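# Remove stained block from row, lay flat, close gap

## Task

Pull the block with the yellow-brown stain out of the row of edge-standing blocks, set it lying flat on an empty part of the bench well away from the row, then push the grey blocks together so they again stand face to face with no gap. Finish with both grippers released and moved away.

## Robot and tools

ROBOT. Two arms, left_arm and right_arm, each ending in a two-finger parallel gripper. Fingers point along the gripper's own +z axis and close along its y axis. The reported hand position is the point midway between the finger pads, roughly 1 cm behind the tips. Joint ranges (rad, base to gripper): waist -2.618 to 3.054, shoulder 0.000 to 3.142, elbow 0.000 to 3.142, wrist pitch -1.571 to 1.571, wrist yaw -1.571 to 1.571, wrist roll -2.094 to 2.094. Elbows stop slightly before full extension.

FRAME. Result lines give each gripper's end_effector_position (metres) and end_effector_quat_wxyz in one scene frame: origin on the table surface midway between the arms, +z up, +x out across the table, left_arm on the +y side. The arm names do not match image left/right. Printed positions may be slightly wrong, more so at long reach.

THE 14-NUMBER ROW. Both motion tools take one flat list of 14 numbers covering both arms: left_arm dx, dy, dz, rx, ry, rz, opening, then right_arm dx, dy, dz, rx, ry, rz, opening. Always give all 14, even when one arm is idle. Each value is in [-1, 1]. The first six per arm are an offset, not a pose: they are expressed in that gripper's own axes and counted from the gripper's pose in the latest result that showed it (before any such result in the scene, and for the second or later call within a single reply, from where the robot stands when the action begins). Scale: 1.0 equals 0.6 m of travel or 180 degrees; rx, ry, rz form a single rotation vector. The seventh number is an absolute opening: +1 fully open (0.094 m), -1 closed. All zeros do not mean stay put; they steer the arm back to the reference pose.

execute_actions: argument actions is a list holding at most one item, plus optional pictures (boolean). An empty list just reports state (with pictures). An action item {"rows": [...], "steps": n} has 1 to 15 rows and n from 3 to 15 (default 15); each control step is 1/30 s, one row per step, the final row reused if rows run out. Each row is measured from the same reference pose, not chained. A wait item {"steps": n} with n up to 300 sends nothing and returns once n steps have elapsed since the previous result, your thinking time included. Pictures come only with an empty list or pictures: true. A refused call sends nothing.

move: target is one 14-number row as above; speed is the path top speed in m/s, 0.002 to 0.5 (default 0.25), turning capped at twice that in rad/s. Grippers travel straight toward their targets, finishing together, lasting 0.5 to 10 s (cut off at 10 s). Openings are sent at the start. Paths ignore obstacles and the other arm; grippers lag, drift and may overshoot the speed, especially with a near-straight arm. The result adds a move: line with the ending (done, off_target, moving, held, fault), any limits (paced = the sent pose was clipped; held = a check blocked steps, after which the arm may jump fast), and each gripper's distance from its target. An ending naming one arm means the other finished fine. Pictures are included.

wait: seconds from 0 to 10; nothing new is sent. zoom_image: camera (cam_head_left, cam_head_right, cam_left_wrist, cam_right_wrist, each 504x504) and region [x0, y0, x1, y1] in pixels from the top-left, at most 504 by 504. finished_scene: pass the current scene number; it is final and reports success.

CONTROL DETAILS. Every step the command is clipped to within 70 mm and 16 degrees of the measured pose, then solved by damped inverse kinematics, favouring position over orientation. After an action, an arm continues only to its last clipped pose, so long moves need several calls; read the pose and send the remainder. Arms tend to settle a centimetre or more low, and repeated zero offsets let them sag; to keep an arm in place, send the correction back to its desired pose in your first call of a reply and zeros afterwards, aiming higher if it still droops. A Hand target line appears only when nothing is held back. HELD marks steps where your command was partly withheld; pose unreachable means the clearance check altered an arm's command.

GRIPPING. grip_measured uses the same scale as the commanded opening. To hold something, command about 0.03 below the measured value for a firm grip, less for a lighter one. Readings may be off by about 1 mm per gripper. Finger force tops out around 50 to 62 N per pad; thin parts are held more weakly.

HEAT. Holding loads warms motors. MOTOR HOT appears at 75 °C; at 90 °C that arm halts for 10 s; at 100 °C it goes limp and drops. These appear as OVER-TEMPERATURE FAULT lines. Avoid long holds and idle gripping while thinking.

CAUTIONS. Do not knock or place anything off the table. Keep the arms from colliding or pushing against each other. Move slowly near contact, since faster and deeper targets press harder; avoid drops, slips and slams. Objects may occasionally be nudged or tugged by outside disturbances, so recheck the scene before finishing.

Each tool is called after "Request:" as name([rows], argument=value, ...), one row to a line, values as JSON.

## Session

Request:
execute_actions(actions=[])

Scene clock: 0.00 s of 4800.00 s.
left_arm: end_effector_position=(+0.4161, +0.3531, +0.3377) grip_measured=+1.000 end_effector_quat_wxyz=(+0.762, -0.406, +0.504, +0.036) | right_arm: end_effector_position=(+0.4523, -0.3445, +0.1757) grip_measured=+1.000 end_effector_quat_wxyz=(+0.253, -0.155, +0.930, +0.217)
Joint positions: left_arm=[-0.437  1.423  0.778  1.061 -1.156 -0.247  0.094] | right_arm=[-0.234  1.839  1.633 -1.083 -0.627 -0.569  0.094]
Joint velocities: left_arm=[-0.007 -0.012 -0.012 -0.051 -0.139 -0.007  0.   ] | right_arm=[-0.002 -0.007  0.007  0.066 -0.095 -0.022  0.   ]
Hand target (left_arm): +0.417, +0.352, +0.337; +0.761, -0.402, +0.508, +0.039
Hand target (right_arm): +0.452, -0.343, +0.179; +0.257, -0.157, +0.928, +0.220

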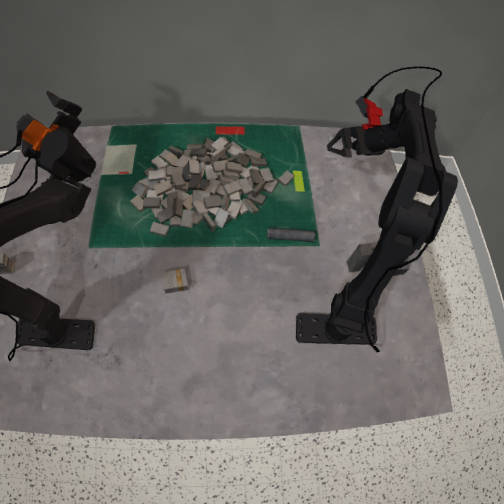

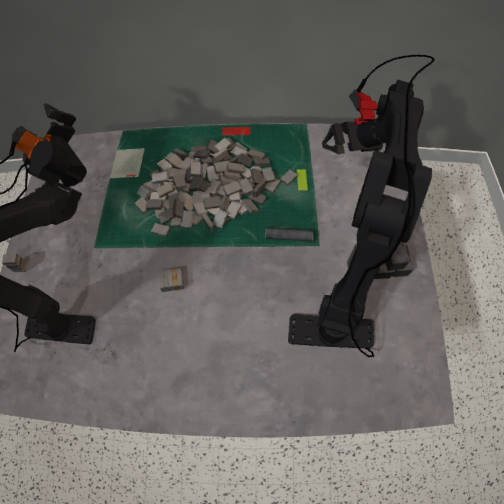

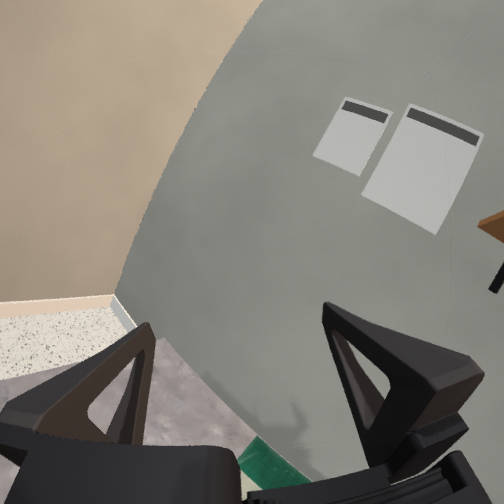

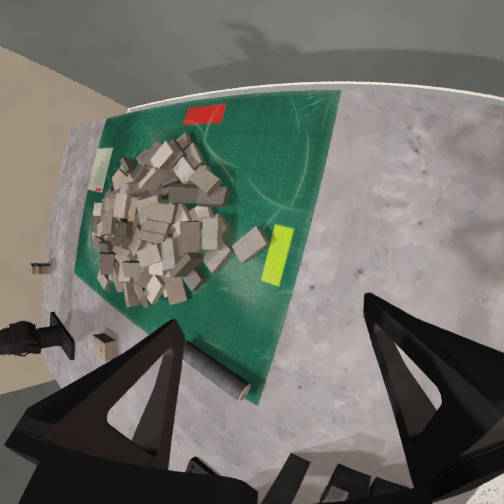

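Request:
zoom_image(camera="cam_head_left", region=[130, 240, 230, 320])

Request:
zoom_image(camera="cam_head_right", region=[130, 240, 230, 320])

Region (130, 240, 230, 320) of cam_head_left's 504x504 image, scaled by 5.040, with more detail than that image has; it fills the top 403 rows of this view, and the rest is white.

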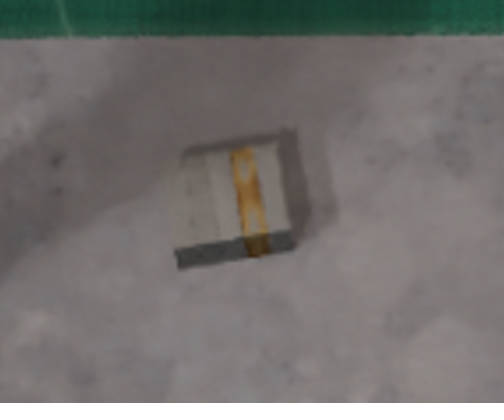

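Region (130, 240, 230, 320) of cam_head_right's 504x504 image, scaled by 5.040, with more detail than that image has; it fills the top 403 rows of this view, and the rest is white.

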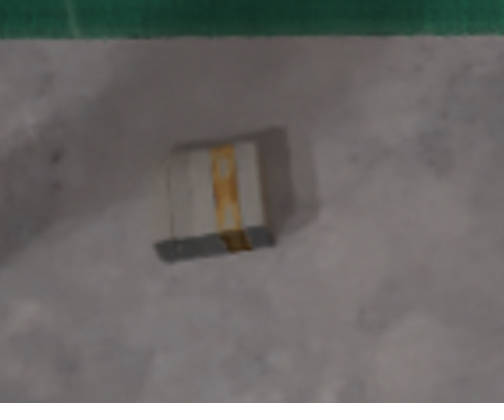

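Request:
move(target=[0.21,0.047,-0.732,-0.373,0.409,-0.05,0.3,0,0,0,0,0,0,1])

Scene clock: 9.67 s of 4800.00 s.
left_arm: end_effector_position=(+0.1444, +0.0387, +0.1565) grip_measured=+0.303 end_effector_quat_wxyz=(-0.339, +0.520, -0.480, +0.621) | right_arm: end_effector_position=(+0.4522, -0.3448, +0.1755) grip_measured=+1.000 end_effector_quat_wxyz=(+0.253, -0.155, +0.930, +0.216)
Joint positions: left_arm=[-1.776  1.824  0.546  1.272 -1.556 -1.902  0.061] | right_arm=[-0.234  1.839  1.633 -1.083 -0.625 -0.569  0.094]
Joint velocities: left_arm=[-0.002  0.007 -0.002  0.037  0.066 -0.037 -0.001] | right_arm=[-0.012 -0.002 -0.017 -0.022  0.081  0.007  0.   ]
Hand target (left_arm): +0.141, +0.036, +0.151; -0.337, +0.513, -0.487, +0.622
Hand target (right_arm): +0.452, -0.344, +0.176; +0.253, -0.155, +0.930, +0.217
Off the commanded pose (left_arm): 0.008 m, 90 deg; orientation clipped at the last step of the last action.
Off the commanded pose (right_arm): 0.000 m, 0 deg.
Kept back: nothing.
move: off_target (left_arm); limits=paced

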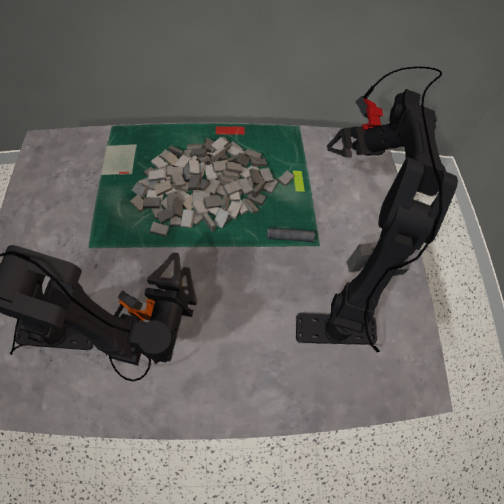

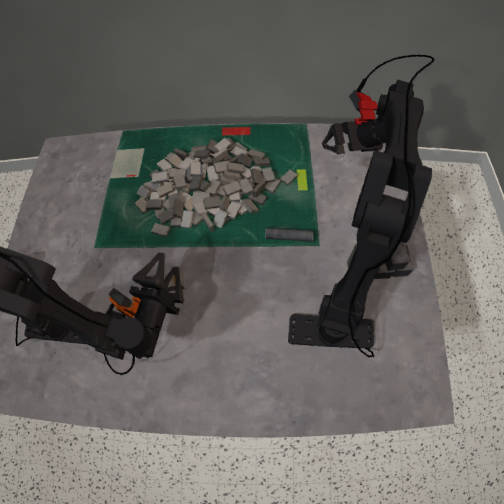

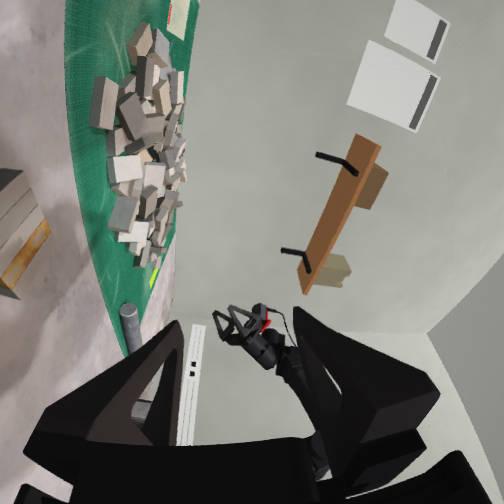

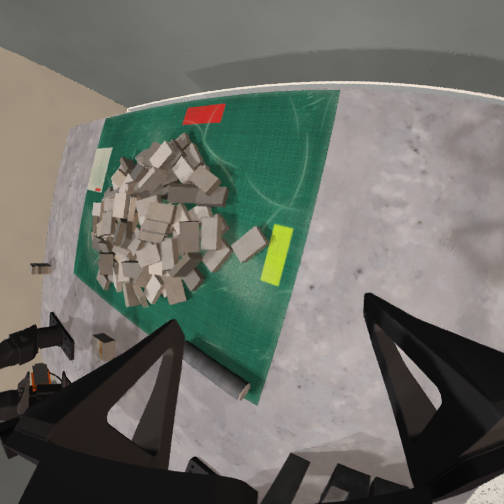

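Request:
move(target=[0.2,-0.1,-0.2,0,0.45,0,0.3,0,0,0,0,0,0,1])

Scene clock: 13.37 s of 4800.00 s.
left_arm: end_effector_position=(+0.0018, -0.0201, +0.2409) grip_measured=+0.303 end_effector_quat_wxyz=(+0.049, -0.012, -0.591, +0.805) | right_arm: end_effector_position=(+0.4522, -0.3451, +0.1752) grip_measured=+1.000 end_effector_quat_wxyz=(+0.252, -0.155, +0.931, +0.215)
Joint positions: left_arm=[-1.645  1.549  0.278  1.576 -0.018 -1.605  0.061] | right_arm=[-0.234  1.839  1.633 -1.083 -0.622 -0.569  0.094]
Joint velocities: left_arm=[ 0.007  0.002  0.002 -0.037 -0.022 -0.051 -0.001] | right_arm=[ 0.002 -0.012  0.017  0.037 -0.007  0.022  0.   ]
Hand target (left_arm): +0.004, -0.022, +0.253; +0.049, -0.012, -0.582, +0.812
Hand target (right_arm): +0.452, -0.345, +0.175; +0.253, -0.155, +0.930, +0.216
Off the commanded pose (left_arm): 0.012 m, 1 deg.
Off the commanded pose (right_arm): 0.000 m, 0 deg.
Kept back: nothing.
move: off_target (left_arm)

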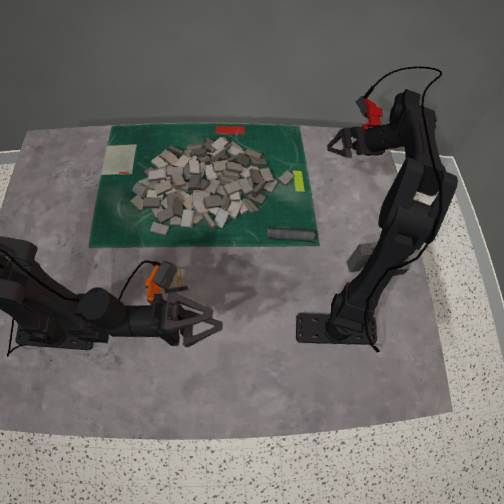

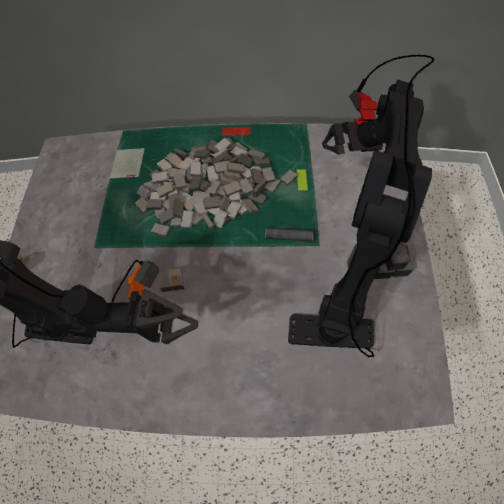

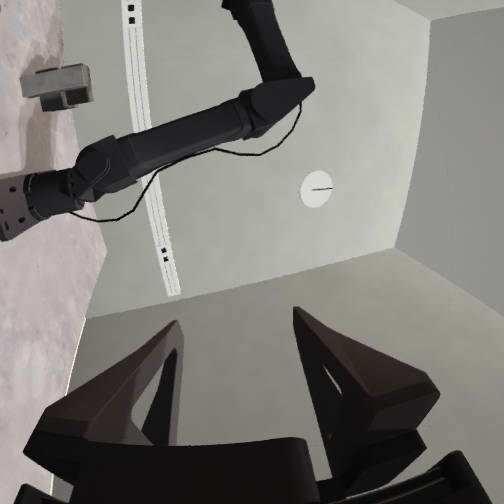

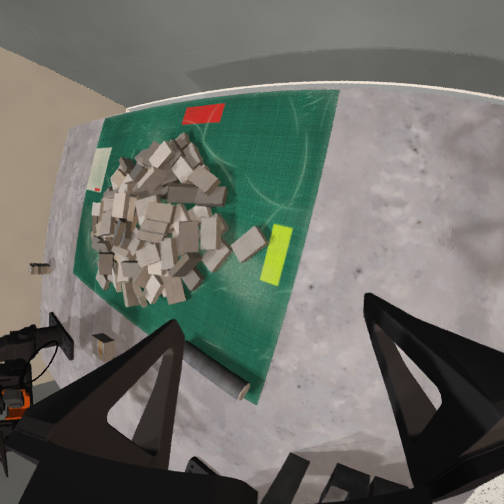

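Request:
move(target=[-0.228,0.13,-0.168,-0.595,0,0,0.3,0,0,0,0,0,0,1])

Request:
move(target=[0,0,0,0,0,-0.46,0.3,0,0,0,0,0,0,1])

Scene clock: 18.00 s of 4800.00 s.
left_arm: end_effector_position=(+0.1340, +0.0388, +0.1283) grip_measured=+0.303 end_effector_quat_wxyz=(-0.026, +0.047, +0.998, -0.011) | right_arm: end_effector_position=(+0.4522, -0.3454, +0.1751) grip_measured=+1.000 end_effector_quat_wxyz=(+0.252, -0.155, +0.931, +0.214)
Joint positions: left_arm=[-1.22   1.811  1.576 -1.334  0.057 -1.152  0.061] | right_arm=[-0.234  1.839  1.633 -1.083 -0.621 -0.569  0.094]
Joint velocities: left_arm=[-0.012  0.007 -0.022 -0.037 -0.139 -0.022 -0.   ] | right_arm=[-0.002 -0.012  0.002 -0.007  0.022  0.066  0.   ]
Hand target (left_arm): +0.140, +0.040, +0.130; -0.023, +0.046, +0.999, -0.004
Hand target (right_arm): +0.452, -0.345, +0.175; +0.252, -0.155, +0.931, +0.215
Off the commanded pose (left_arm): 0.007 m, 1 deg.
Off the commanded pose (right_arm): 0.000 m, 0 deg.
Kept back: nothing.
move: done

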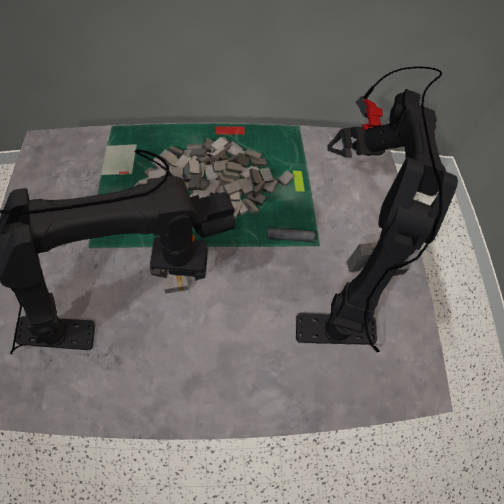

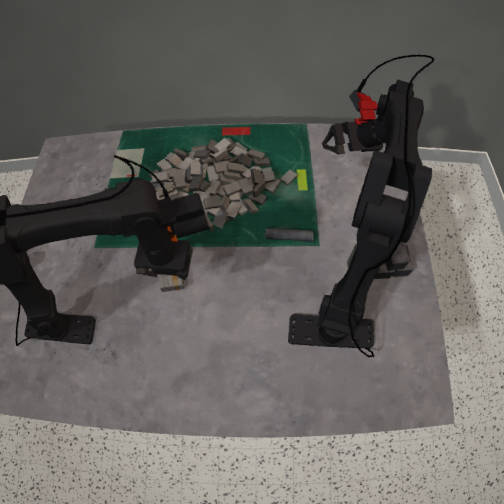

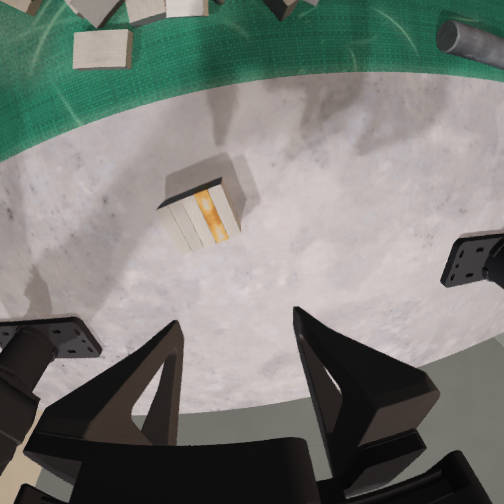

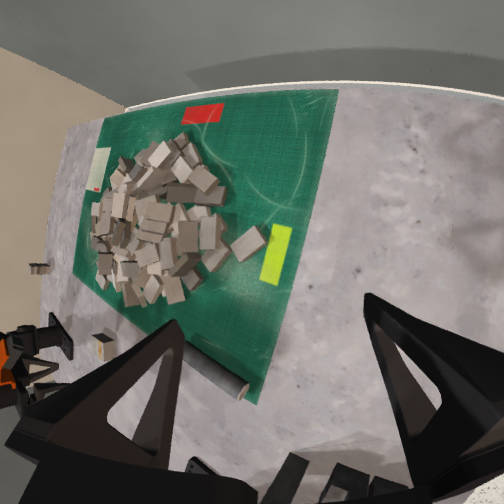

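Scene clock: 21.40 s of 4800.00 s.
left_arm: end_effector_position=(+0.1330, +0.0360, +0.1331) grip_measured=+0.303 end_effector_quat_wxyz=(-0.119, -0.441, +0.889, +0.004) | right_arm: end_effector_position=(+0.4521, -0.3458, +0.1748) grip_measured=+1.000 end_effector_quat_wxyz=(+0.251, -0.155, +0.931, +0.213)
Joint positions: left_arm=[-1.131  1.811  1.576 -1.334  0.239 -2.078  0.061] | right_arm=[-0.234  1.839  1.633 -1.083 -0.618 -0.569  0.094]
Joint velocities: left_arm=[ 0.002  0.002 -0.017 -0.022  0.022  0.066 -0.001] | right_arm=[-0.002 -0.002 -0.017 -0.081 -0.066 -0.007  0.   ]
Hand target (left_arm): +0.135, +0.039, +0.129; -0.123, -0.453, +0.883, +0.020
Hand target (right_arm): +0.452, -0.345, +0.175; +0.252, -0.155, +0.931, +0.214
Off the commanded pose (left_arm): 0.006 m, 27 deg; orientation clipped at the last step of the last action.
Off the commanded pose (right_arm): 0.000 m, 0 deg.
joint sent to its limit (left arm) — the command would take joint 6 (wrist roll) past its lower limit, so that joint was sent only as far as its limit.
Kept back: nothing.
move: off_target (left_arm); limits=paced

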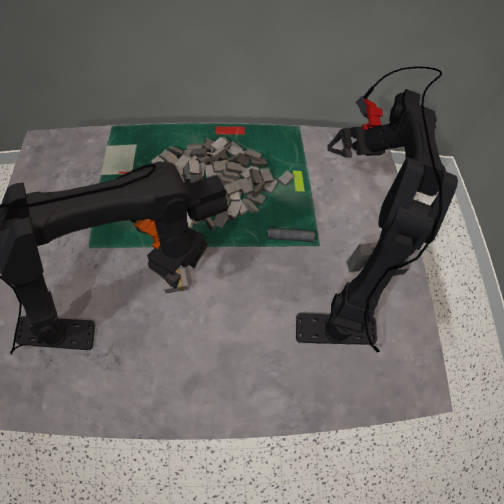

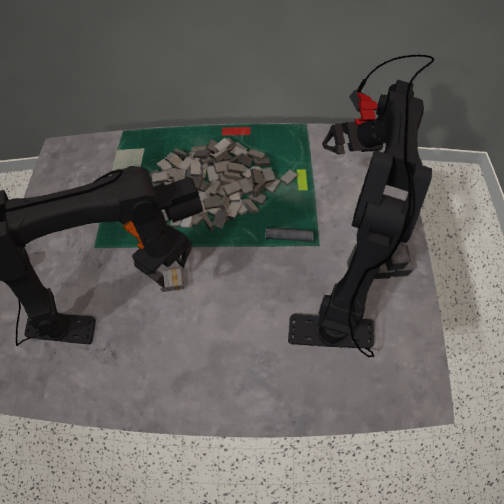

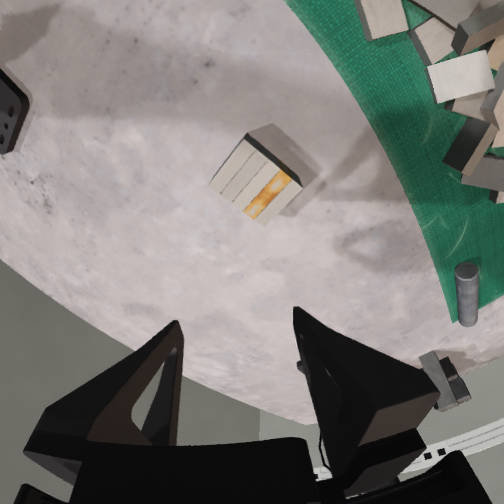

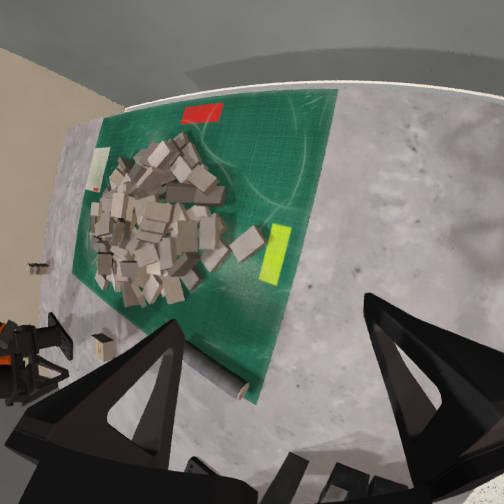

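Request:
move(target=[0,0,0,0,0,0.73,0.3,0,0,0,0,0,0,1], speed=0.5)

Scene clock: 24.67 s of 4800.00 s.
left_arm: end_effector_position=(+0.1333, +0.0361, +0.1331) grip_measured=+0.303 end_effector_quat_wxyz=(-0.054, +0.623, +0.773, -0.106) | right_arm: end_effector_position=(+0.4521, -0.3460, +0.1746) grip_measured=+1.000 end_effector_quat_wxyz=(+0.251, -0.154, +0.932, +0.212)
Joint positions: left_arm=[-1.13   1.811  1.576 -1.334  0.238  0.201  0.061] | right_arm=[-0.234  1.839  1.633 -1.083 -0.616 -0.569  0.094]
Joint velocities: left_arm=[-0.012 -0.002  0.017 -0.007 -0.022  0.037 -0.001] | right_arm=[ 0.012 -0.002 -0.002  0.037  0.022 -0.007  0.   ]
Hand target (left_arm): +0.133, +0.036, +0.133; -0.053, +0.629, +0.768, -0.107
Hand target (right_arm): +0.452, -0.346, +0.175; +0.252, -0.155, +0.931, +0.213
Off the commanded pose (left_arm): 0.000 m, 1 deg.
Off the commanded pose (right_arm): 0.000 m, 0 deg.
Kept back: nothing.
move: done

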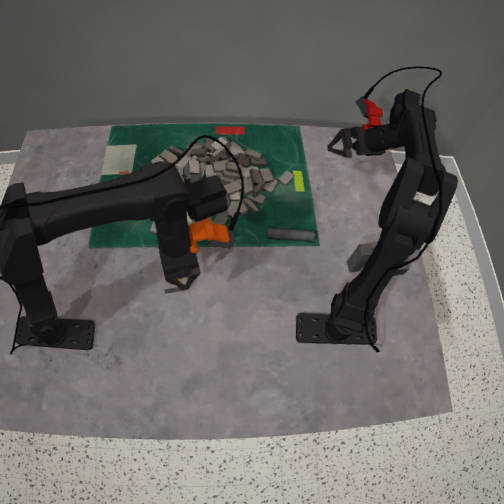

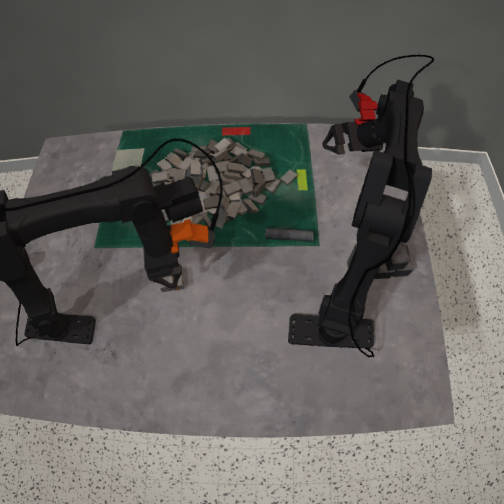

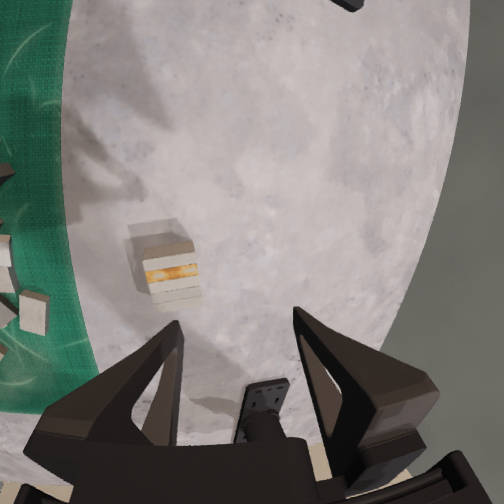

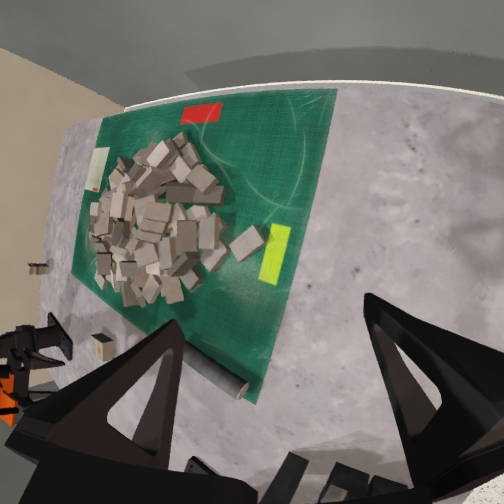

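Request:
move(target=[0,0.06,0.1,-0.074,0.016,0,0.4,0,0,0,0,0,0,1])

Scene clock: 26.03 s of 4800.00 s.
left_arm: end_effector_position=(+0.1576, +0.0377, +0.0736) grip_measured=+0.397 end_effector_quat_wxyz=(+0.001, +0.628, +0.778, -0.006) | right_arm: end_effector_position=(+0.4520, -0.3464, +0.1744) grip_measured=+1.000 end_effector_quat_wxyz=(+0.251, -0.154, +0.932, +0.211)
Joint positions: left_arm=[-1.181  1.859  1.42  -1.124  0.009  0.151  0.066] | right_arm=[-0.234  1.839  1.633 -1.083 -0.614 -0.569  0.094]
Joint velocities: left_arm=[0.007 0.012 0.012 0.022 0.037 0.022 0.001] | right_arm=[ 0.012 -0.017 -0.017 -0.066 -0.022 -0.066  0.   ]
Hand target (left_arm): +0.155, +0.038, +0.066; -0.002, +0.628, +0.778, +0.000
Hand target (right_arm): +0.452, -0.346, +0.175; +0.251, -0.154, +0.932, +0.212
Off the commanded pose (left_arm): 0.008 m, 1 deg.
Off the commanded pose (right_arm): 0.000 m, 0 deg.
Kept back: nothing.
move: done

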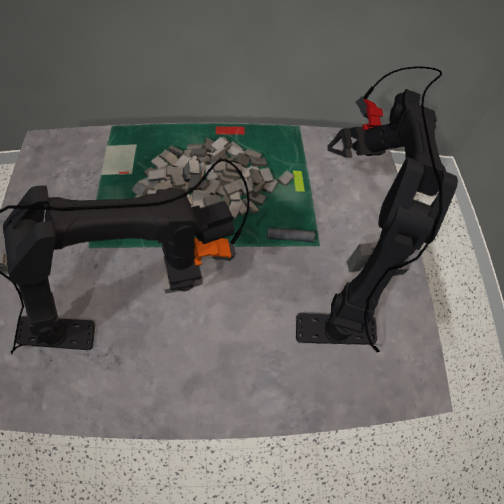

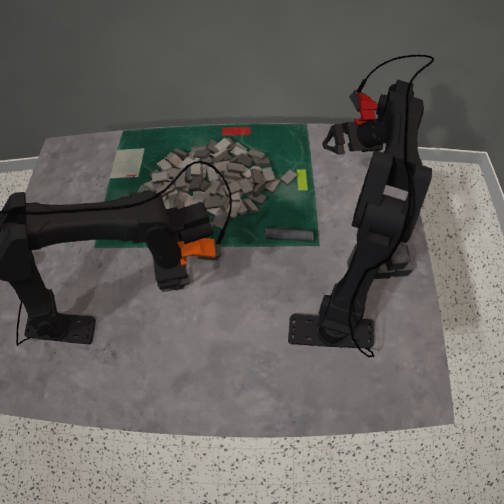

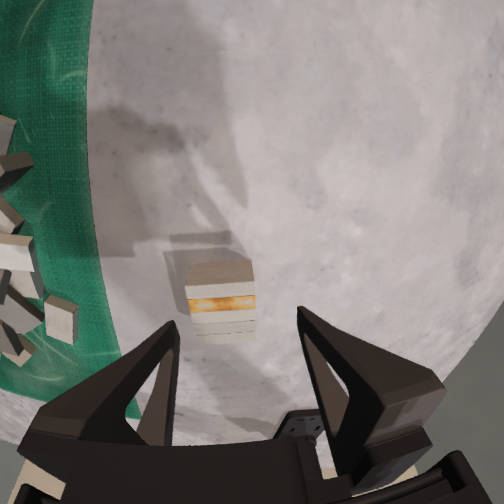

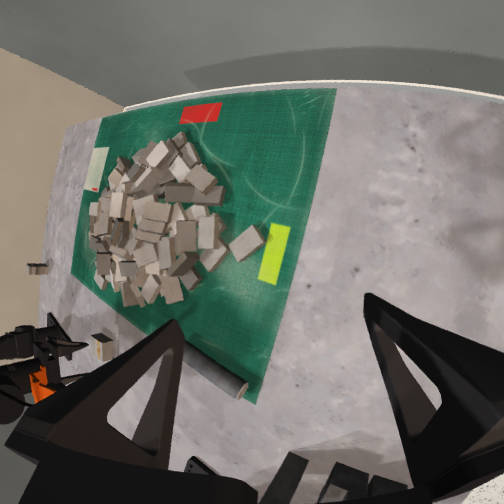

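Request:
move(target=[-0.01,0.017,0.035,0,0,0,0.4,0,0,0,0,0,0,1], speed=0.1)

Scene clock: 27.10 s of 4800.00 s.
left_arm: end_effector_position=(+0.1673, +0.0288, +0.0638) grip_measured=+0.397 end_effector_quat_wxyz=(+0.012, +0.628, +0.778, -0.011) | right_arm: end_effector_position=(+0.4520, -0.3466, +0.1742) grip_measured=+1.000 end_effector_quat_wxyz=(+0.250, -0.154, +0.932, +0.210)
Joint positions: left_arm=[-1.165  1.889  1.42  -1.071  0.008  0.166  0.066] | right_arm=[-0.234  1.839  1.633 -1.083 -0.612 -0.569  0.094]
Joint velocities: left_arm=[-0.002  0.002 -0.002 -0.007  0.022  0.007  0.001] | right_arm=[-0.002 -0.002 -0.012  0.095  0.037 -0.037  0.   ]
Hand target (left_arm): +0.169, +0.034, +0.053; +0.001, +0.628, +0.778, -0.006
Hand target (right_arm): +0.452, -0.346, +0.174; +0.251, -0.154, +0.932, +0.211
Off the commanded pose (left_arm): 0.012 m, 1 deg.
Off the commanded pose (right_arm): 0.000 m, 0 deg.
Kept back: nothing.
move: off_target (left_arm)

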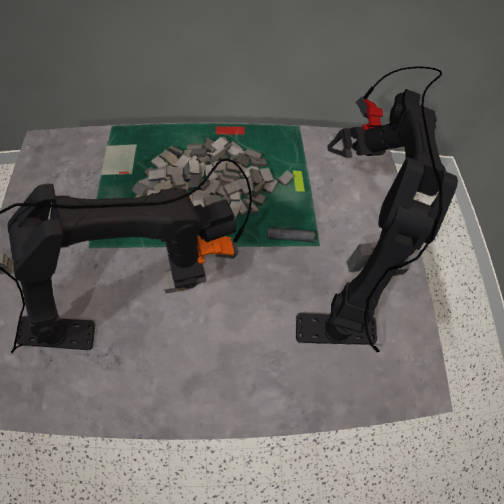

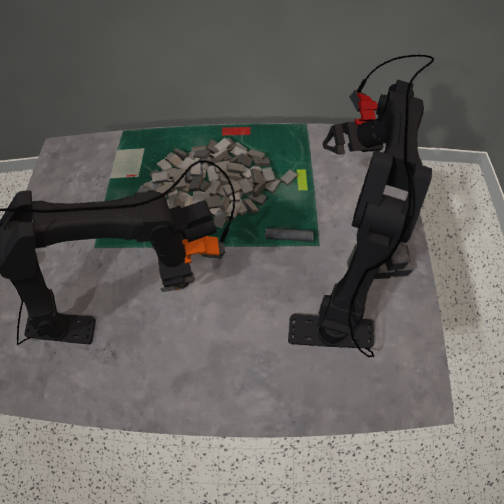

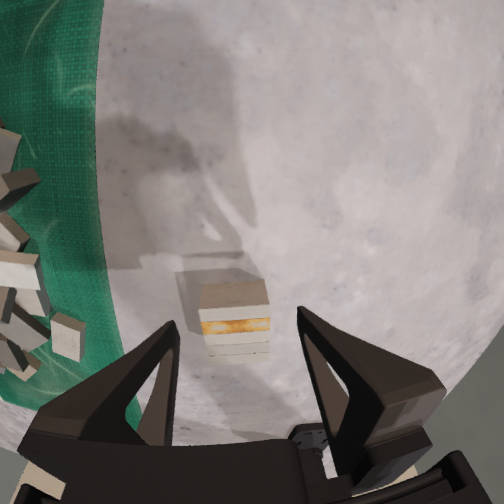

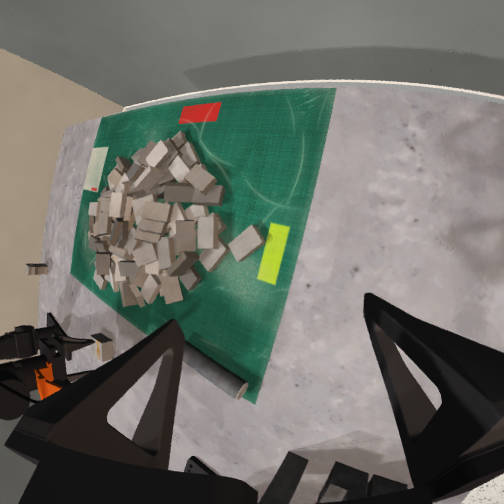

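Request:
move(target=[0,0,0.045,0,0,0,0.4,0,0,0,0,0,0,1], speed=0.1)

Scene clock: 28.27 s of 4800.00 s.
left_arm: end_effector_position=(+0.1687, +0.0251, +0.0467) grip_measured=+0.397 end_effector_quat_wxyz=(+0.020, +0.628, +0.778, -0.016) | right_arm: end_effector_position=(+0.4519, -0.3470, +0.1740) grip_measured=+1.000 end_effector_quat_wxyz=(+0.250, -0.154, +0.933, +0.209)
Joint positions: left_arm=[-1.165  1.904  1.369 -0.986  0.008  0.167  0.066] | right_arm=[-0.234  1.839  1.633 -1.083 -0.61  -0.569  0.094]
Joint velocities: left_arm=[-0.012 -0.012 -0.007 -0.037  0.037 -0.081 -0.   ] | right_arm=[-0.012 -0.007 -0.002  0.007  0.022  0.022  0.   ]
Hand target (left_arm): +0.168, +0.028, +0.037; +0.012, +0.628, +0.778, -0.011
Hand target (right_arm): +0.452, -0.347, +0.174; +0.250, -0.154, +0.932, +0.210
Off the commanded pose (left_arm): 0.010 m, 1 deg.
Off the commanded pose (right_arm): 0.000 m, 0 deg.
Kept back: nothing.
move: done

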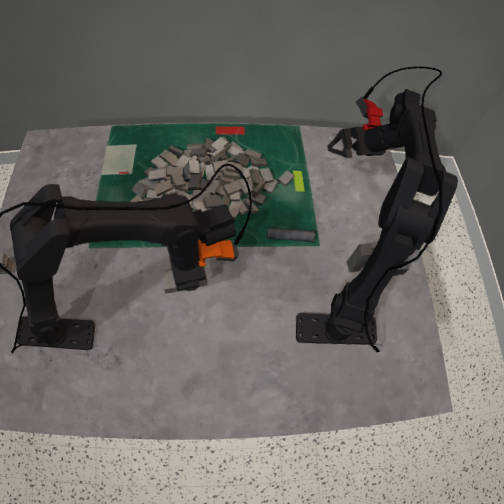

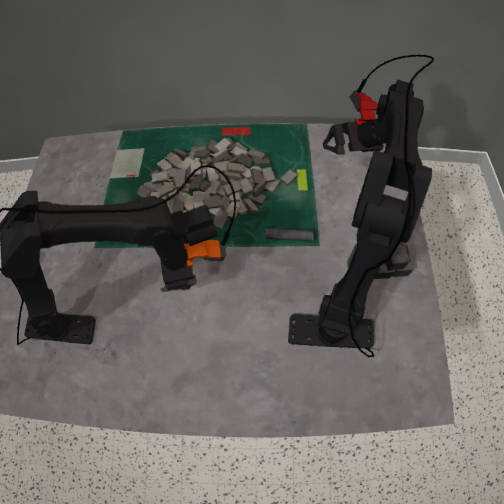

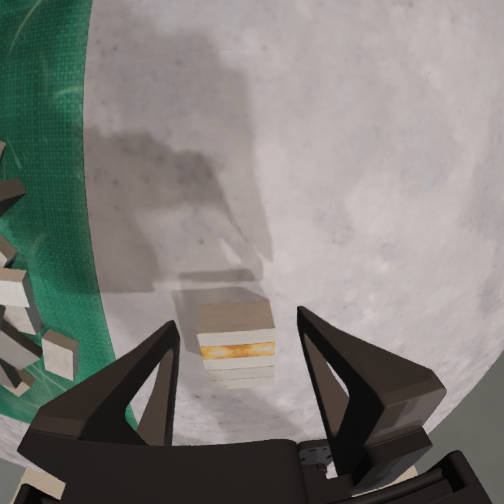

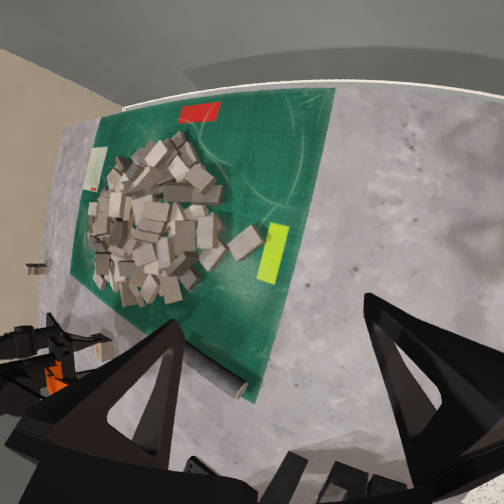

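Request:
move(target=[0.04,0,0.005,0,0,0,0.4,0,0,0,0,0,0,1], speed=0.1)

Request:
zoom_image(camera="cam_head_left", region=[130, 240, 230, 320])

Scene clock: 29.23 s of 4800.00 s.
left_arm: end_effector_position=(+0.1601, +0.0467, +0.0409) grip_measured=+0.397 end_effector_quat_wxyz=(+0.011, +0.628, +0.778, -0.011) | right_arm: end_effector_position=(+0.4519, -0.3473, +0.1738) grip_measured=+1.000 end_effector_quat_wxyz=(+0.250, -0.154, +0.933, +0.209)
Joint positions: left_arm=[-1.165  1.845  1.267 -0.964  0.008  0.167  0.066] | right_arm=[-0.234  1.839  1.633 -1.083 -0.608 -0.569  0.094]
Joint velocities: left_arm=[-0.017  0.007 -0.007  0.051  0.007 -0.037 -0.   ] | right_arm=[-0.007 -0.002  0.002  0.007  0.022  0.037  0.   ]
Hand target (left_arm): +0.164, +0.048, +0.043; +0.019, +0.628, +0.778, -0.015
Hand target (right_arm): +0.452, -0.347, +0.174; +0.250, -0.154, +0.933, +0.210
Off the commanded pose (left_arm): 0.004 m, 1 deg.
Off the commanded pose (right_arm): 0.000 m, 0 deg.
Kept back: nothing.
move: done

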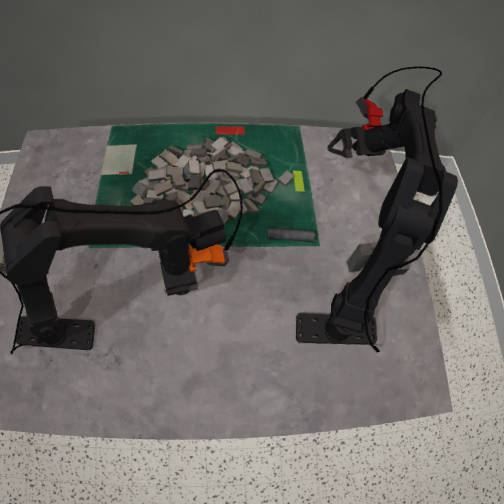

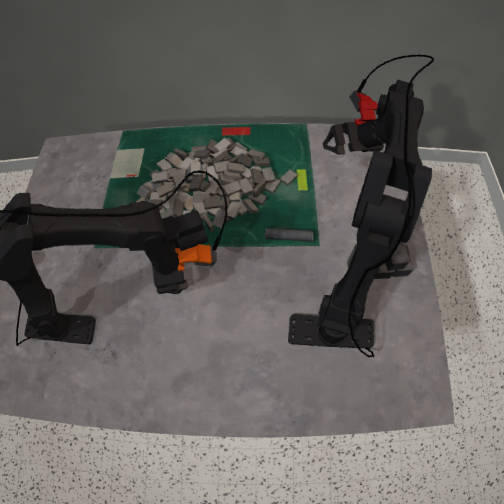

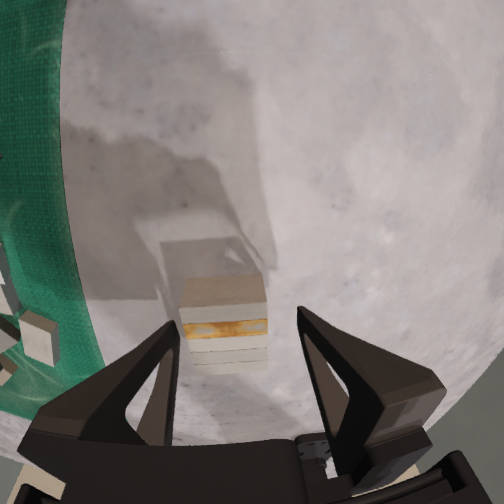

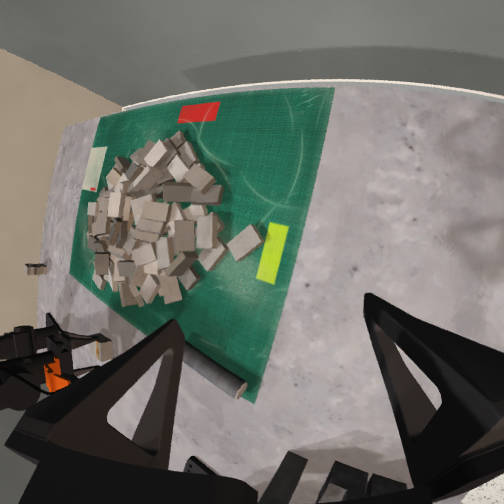

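Region (130, 240, 230, 320) of cam_head_left's 504x504 image, scaled by 5.040, with more detail than that image has; it fills the top 403 rows of this view, and the rest is white.

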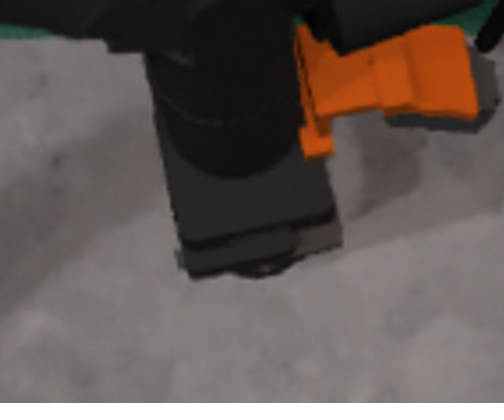

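Request:
move(target=[0.003,0.012,0.025,0,0,0,0.45,0,0,0,0,0,0,1], speed=0.05)

Scene clock: 30.23 s of 4800.00 s.
left_arm: end_effector_position=(+0.1651, +0.0447, +0.0367) grip_measured=+0.447 end_effector_quat_wxyz=(+0.020, +0.628, +0.778, -0.016) | right_arm: end_effector_position=(+0.4519, -0.3476, +0.1736) grip_measured=+1.000 end_effector_quat_wxyz=(+0.249, -0.154, +0.933, +0.208)
Joint positions: left_arm=[-1.154  1.845  1.249 -0.924  0.008  0.179  0.068] | right_arm=[-0.234  1.839  1.633 -1.083 -0.606 -0.569  0.094]
Joint velocities: left_arm=[ 0.002  0.002 -0.002  0.051 -0.051  0.037  0.001] | right_arm=[-0.002 -0.022 -0.012 -0.007 -0.007  0.022  0.   ]
Hand target (left_arm): +0.167, +0.050, +0.026; +0.011, +0.628, +0.778, -0.011
Hand target (right_arm): +0.452, -0.347, +0.174; +0.250, -0.154, +0.933, +0.209
Off the commanded pose (left_arm): 0.012 m, 1 deg.
Off the commanded pose (right_arm): 0.000 m, 0 deg.
Kept back: nothing.
move: off_target (left_arm)

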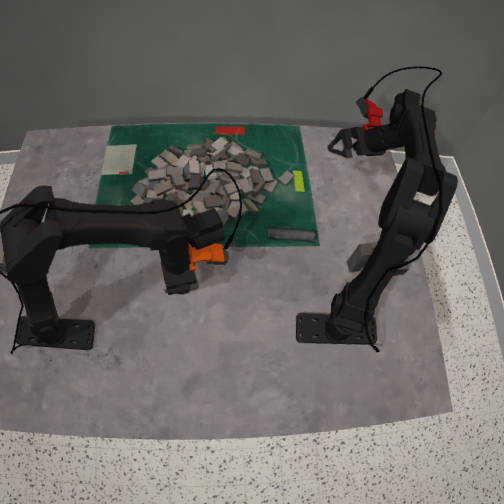

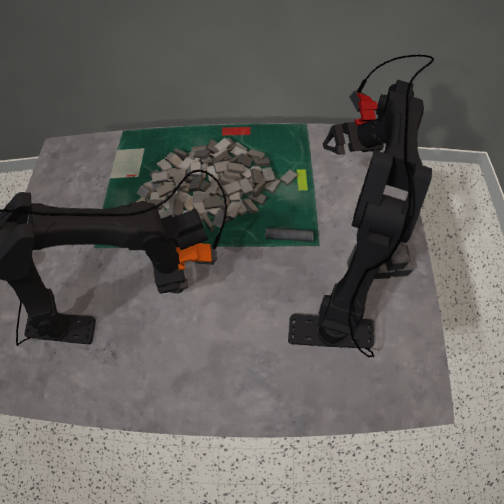

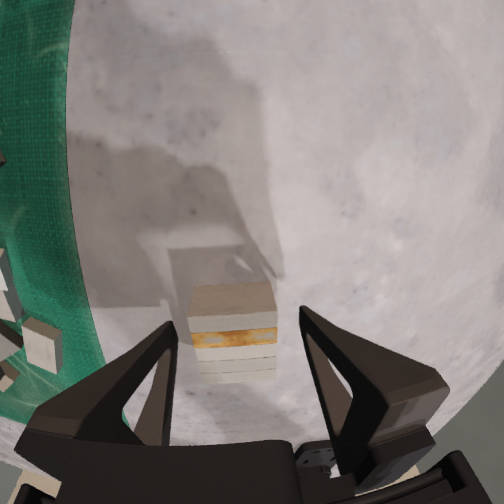

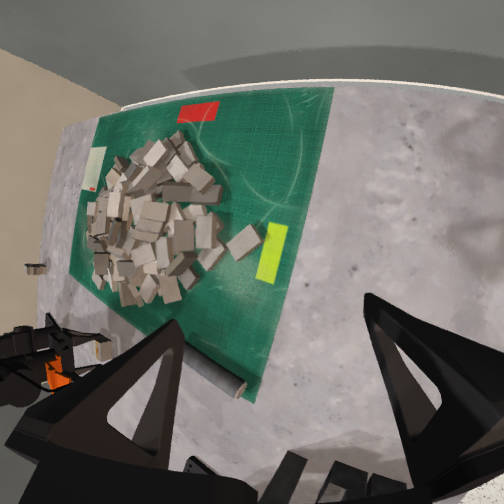

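Request:
move(target=[0.012,0,0.04,0,0,0,0.45,0,0,0,0,0,0,1], speed=0.05)

Scene clock: 31.43 s of 4800.00 s.
left_arm: end_effector_position=(+0.1645, +0.0461, +0.0218) grip_measured=+0.447 end_effector_quat_wxyz=(+0.029, +0.628, +0.777, -0.020) | right_arm: end_effector_position=(+0.4518, -0.3479, +0.1734) grip_measured=+1.000 end_effector_quat_wxyz=(+0.249, -0.154, +0.934, +0.207)
Joint positions: left_arm=[-1.154  1.845  1.184 -0.84   0.008  0.179  0.068] | right_arm=[-0.234  1.839  1.633 -1.083 -0.604 -0.569  0.094]
Joint velocities: left_arm=[-0.012  0.002 -0.007  0.095 -0.051  0.022  0.001] | right_arm=[ 0.002 -0.002  0.002 -0.081  0.007  0.022  0.   ]
Hand target (left_arm): +0.164, +0.051, +0.013; +0.020, +0.628, +0.778, -0.016
Hand target (right_arm): +0.452, -0.348, +0.174; +0.249, -0.154, +0.933, +0.208
Off the commanded pose (left_arm): 0.010 m, 1 deg.
Off the commanded pose (right_arm): 0.000 m, 0 deg.
Kept back: nothing.
move: done

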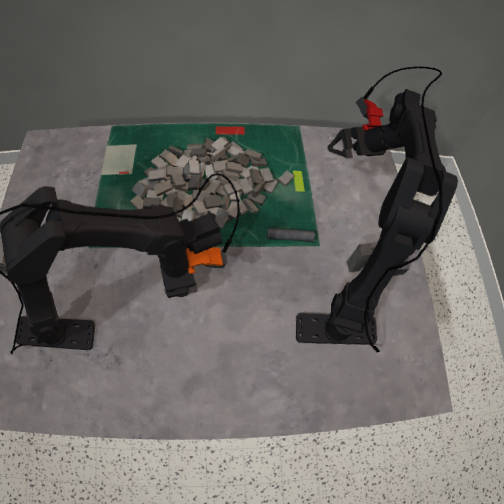

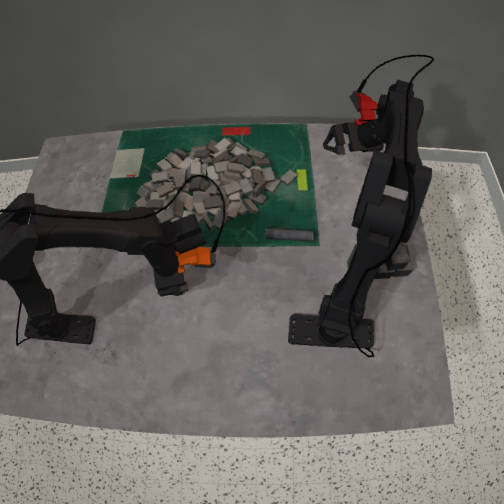

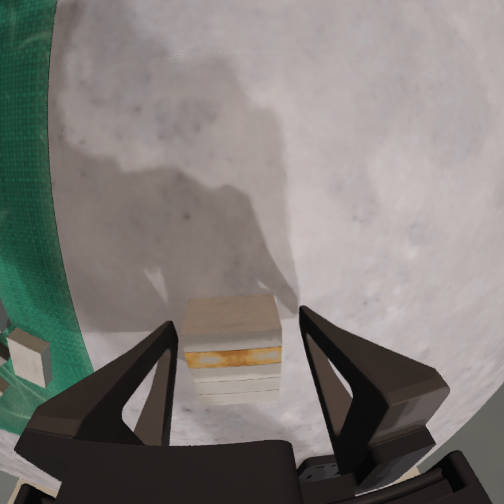

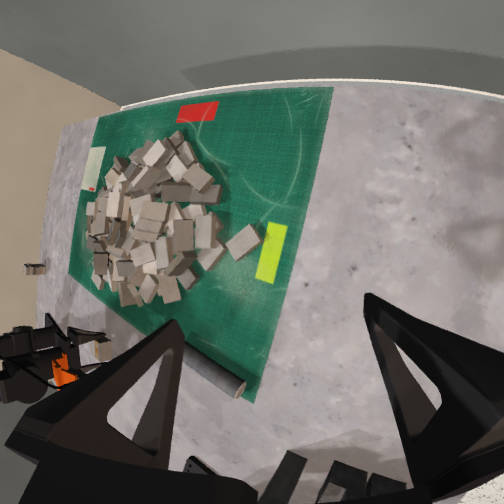

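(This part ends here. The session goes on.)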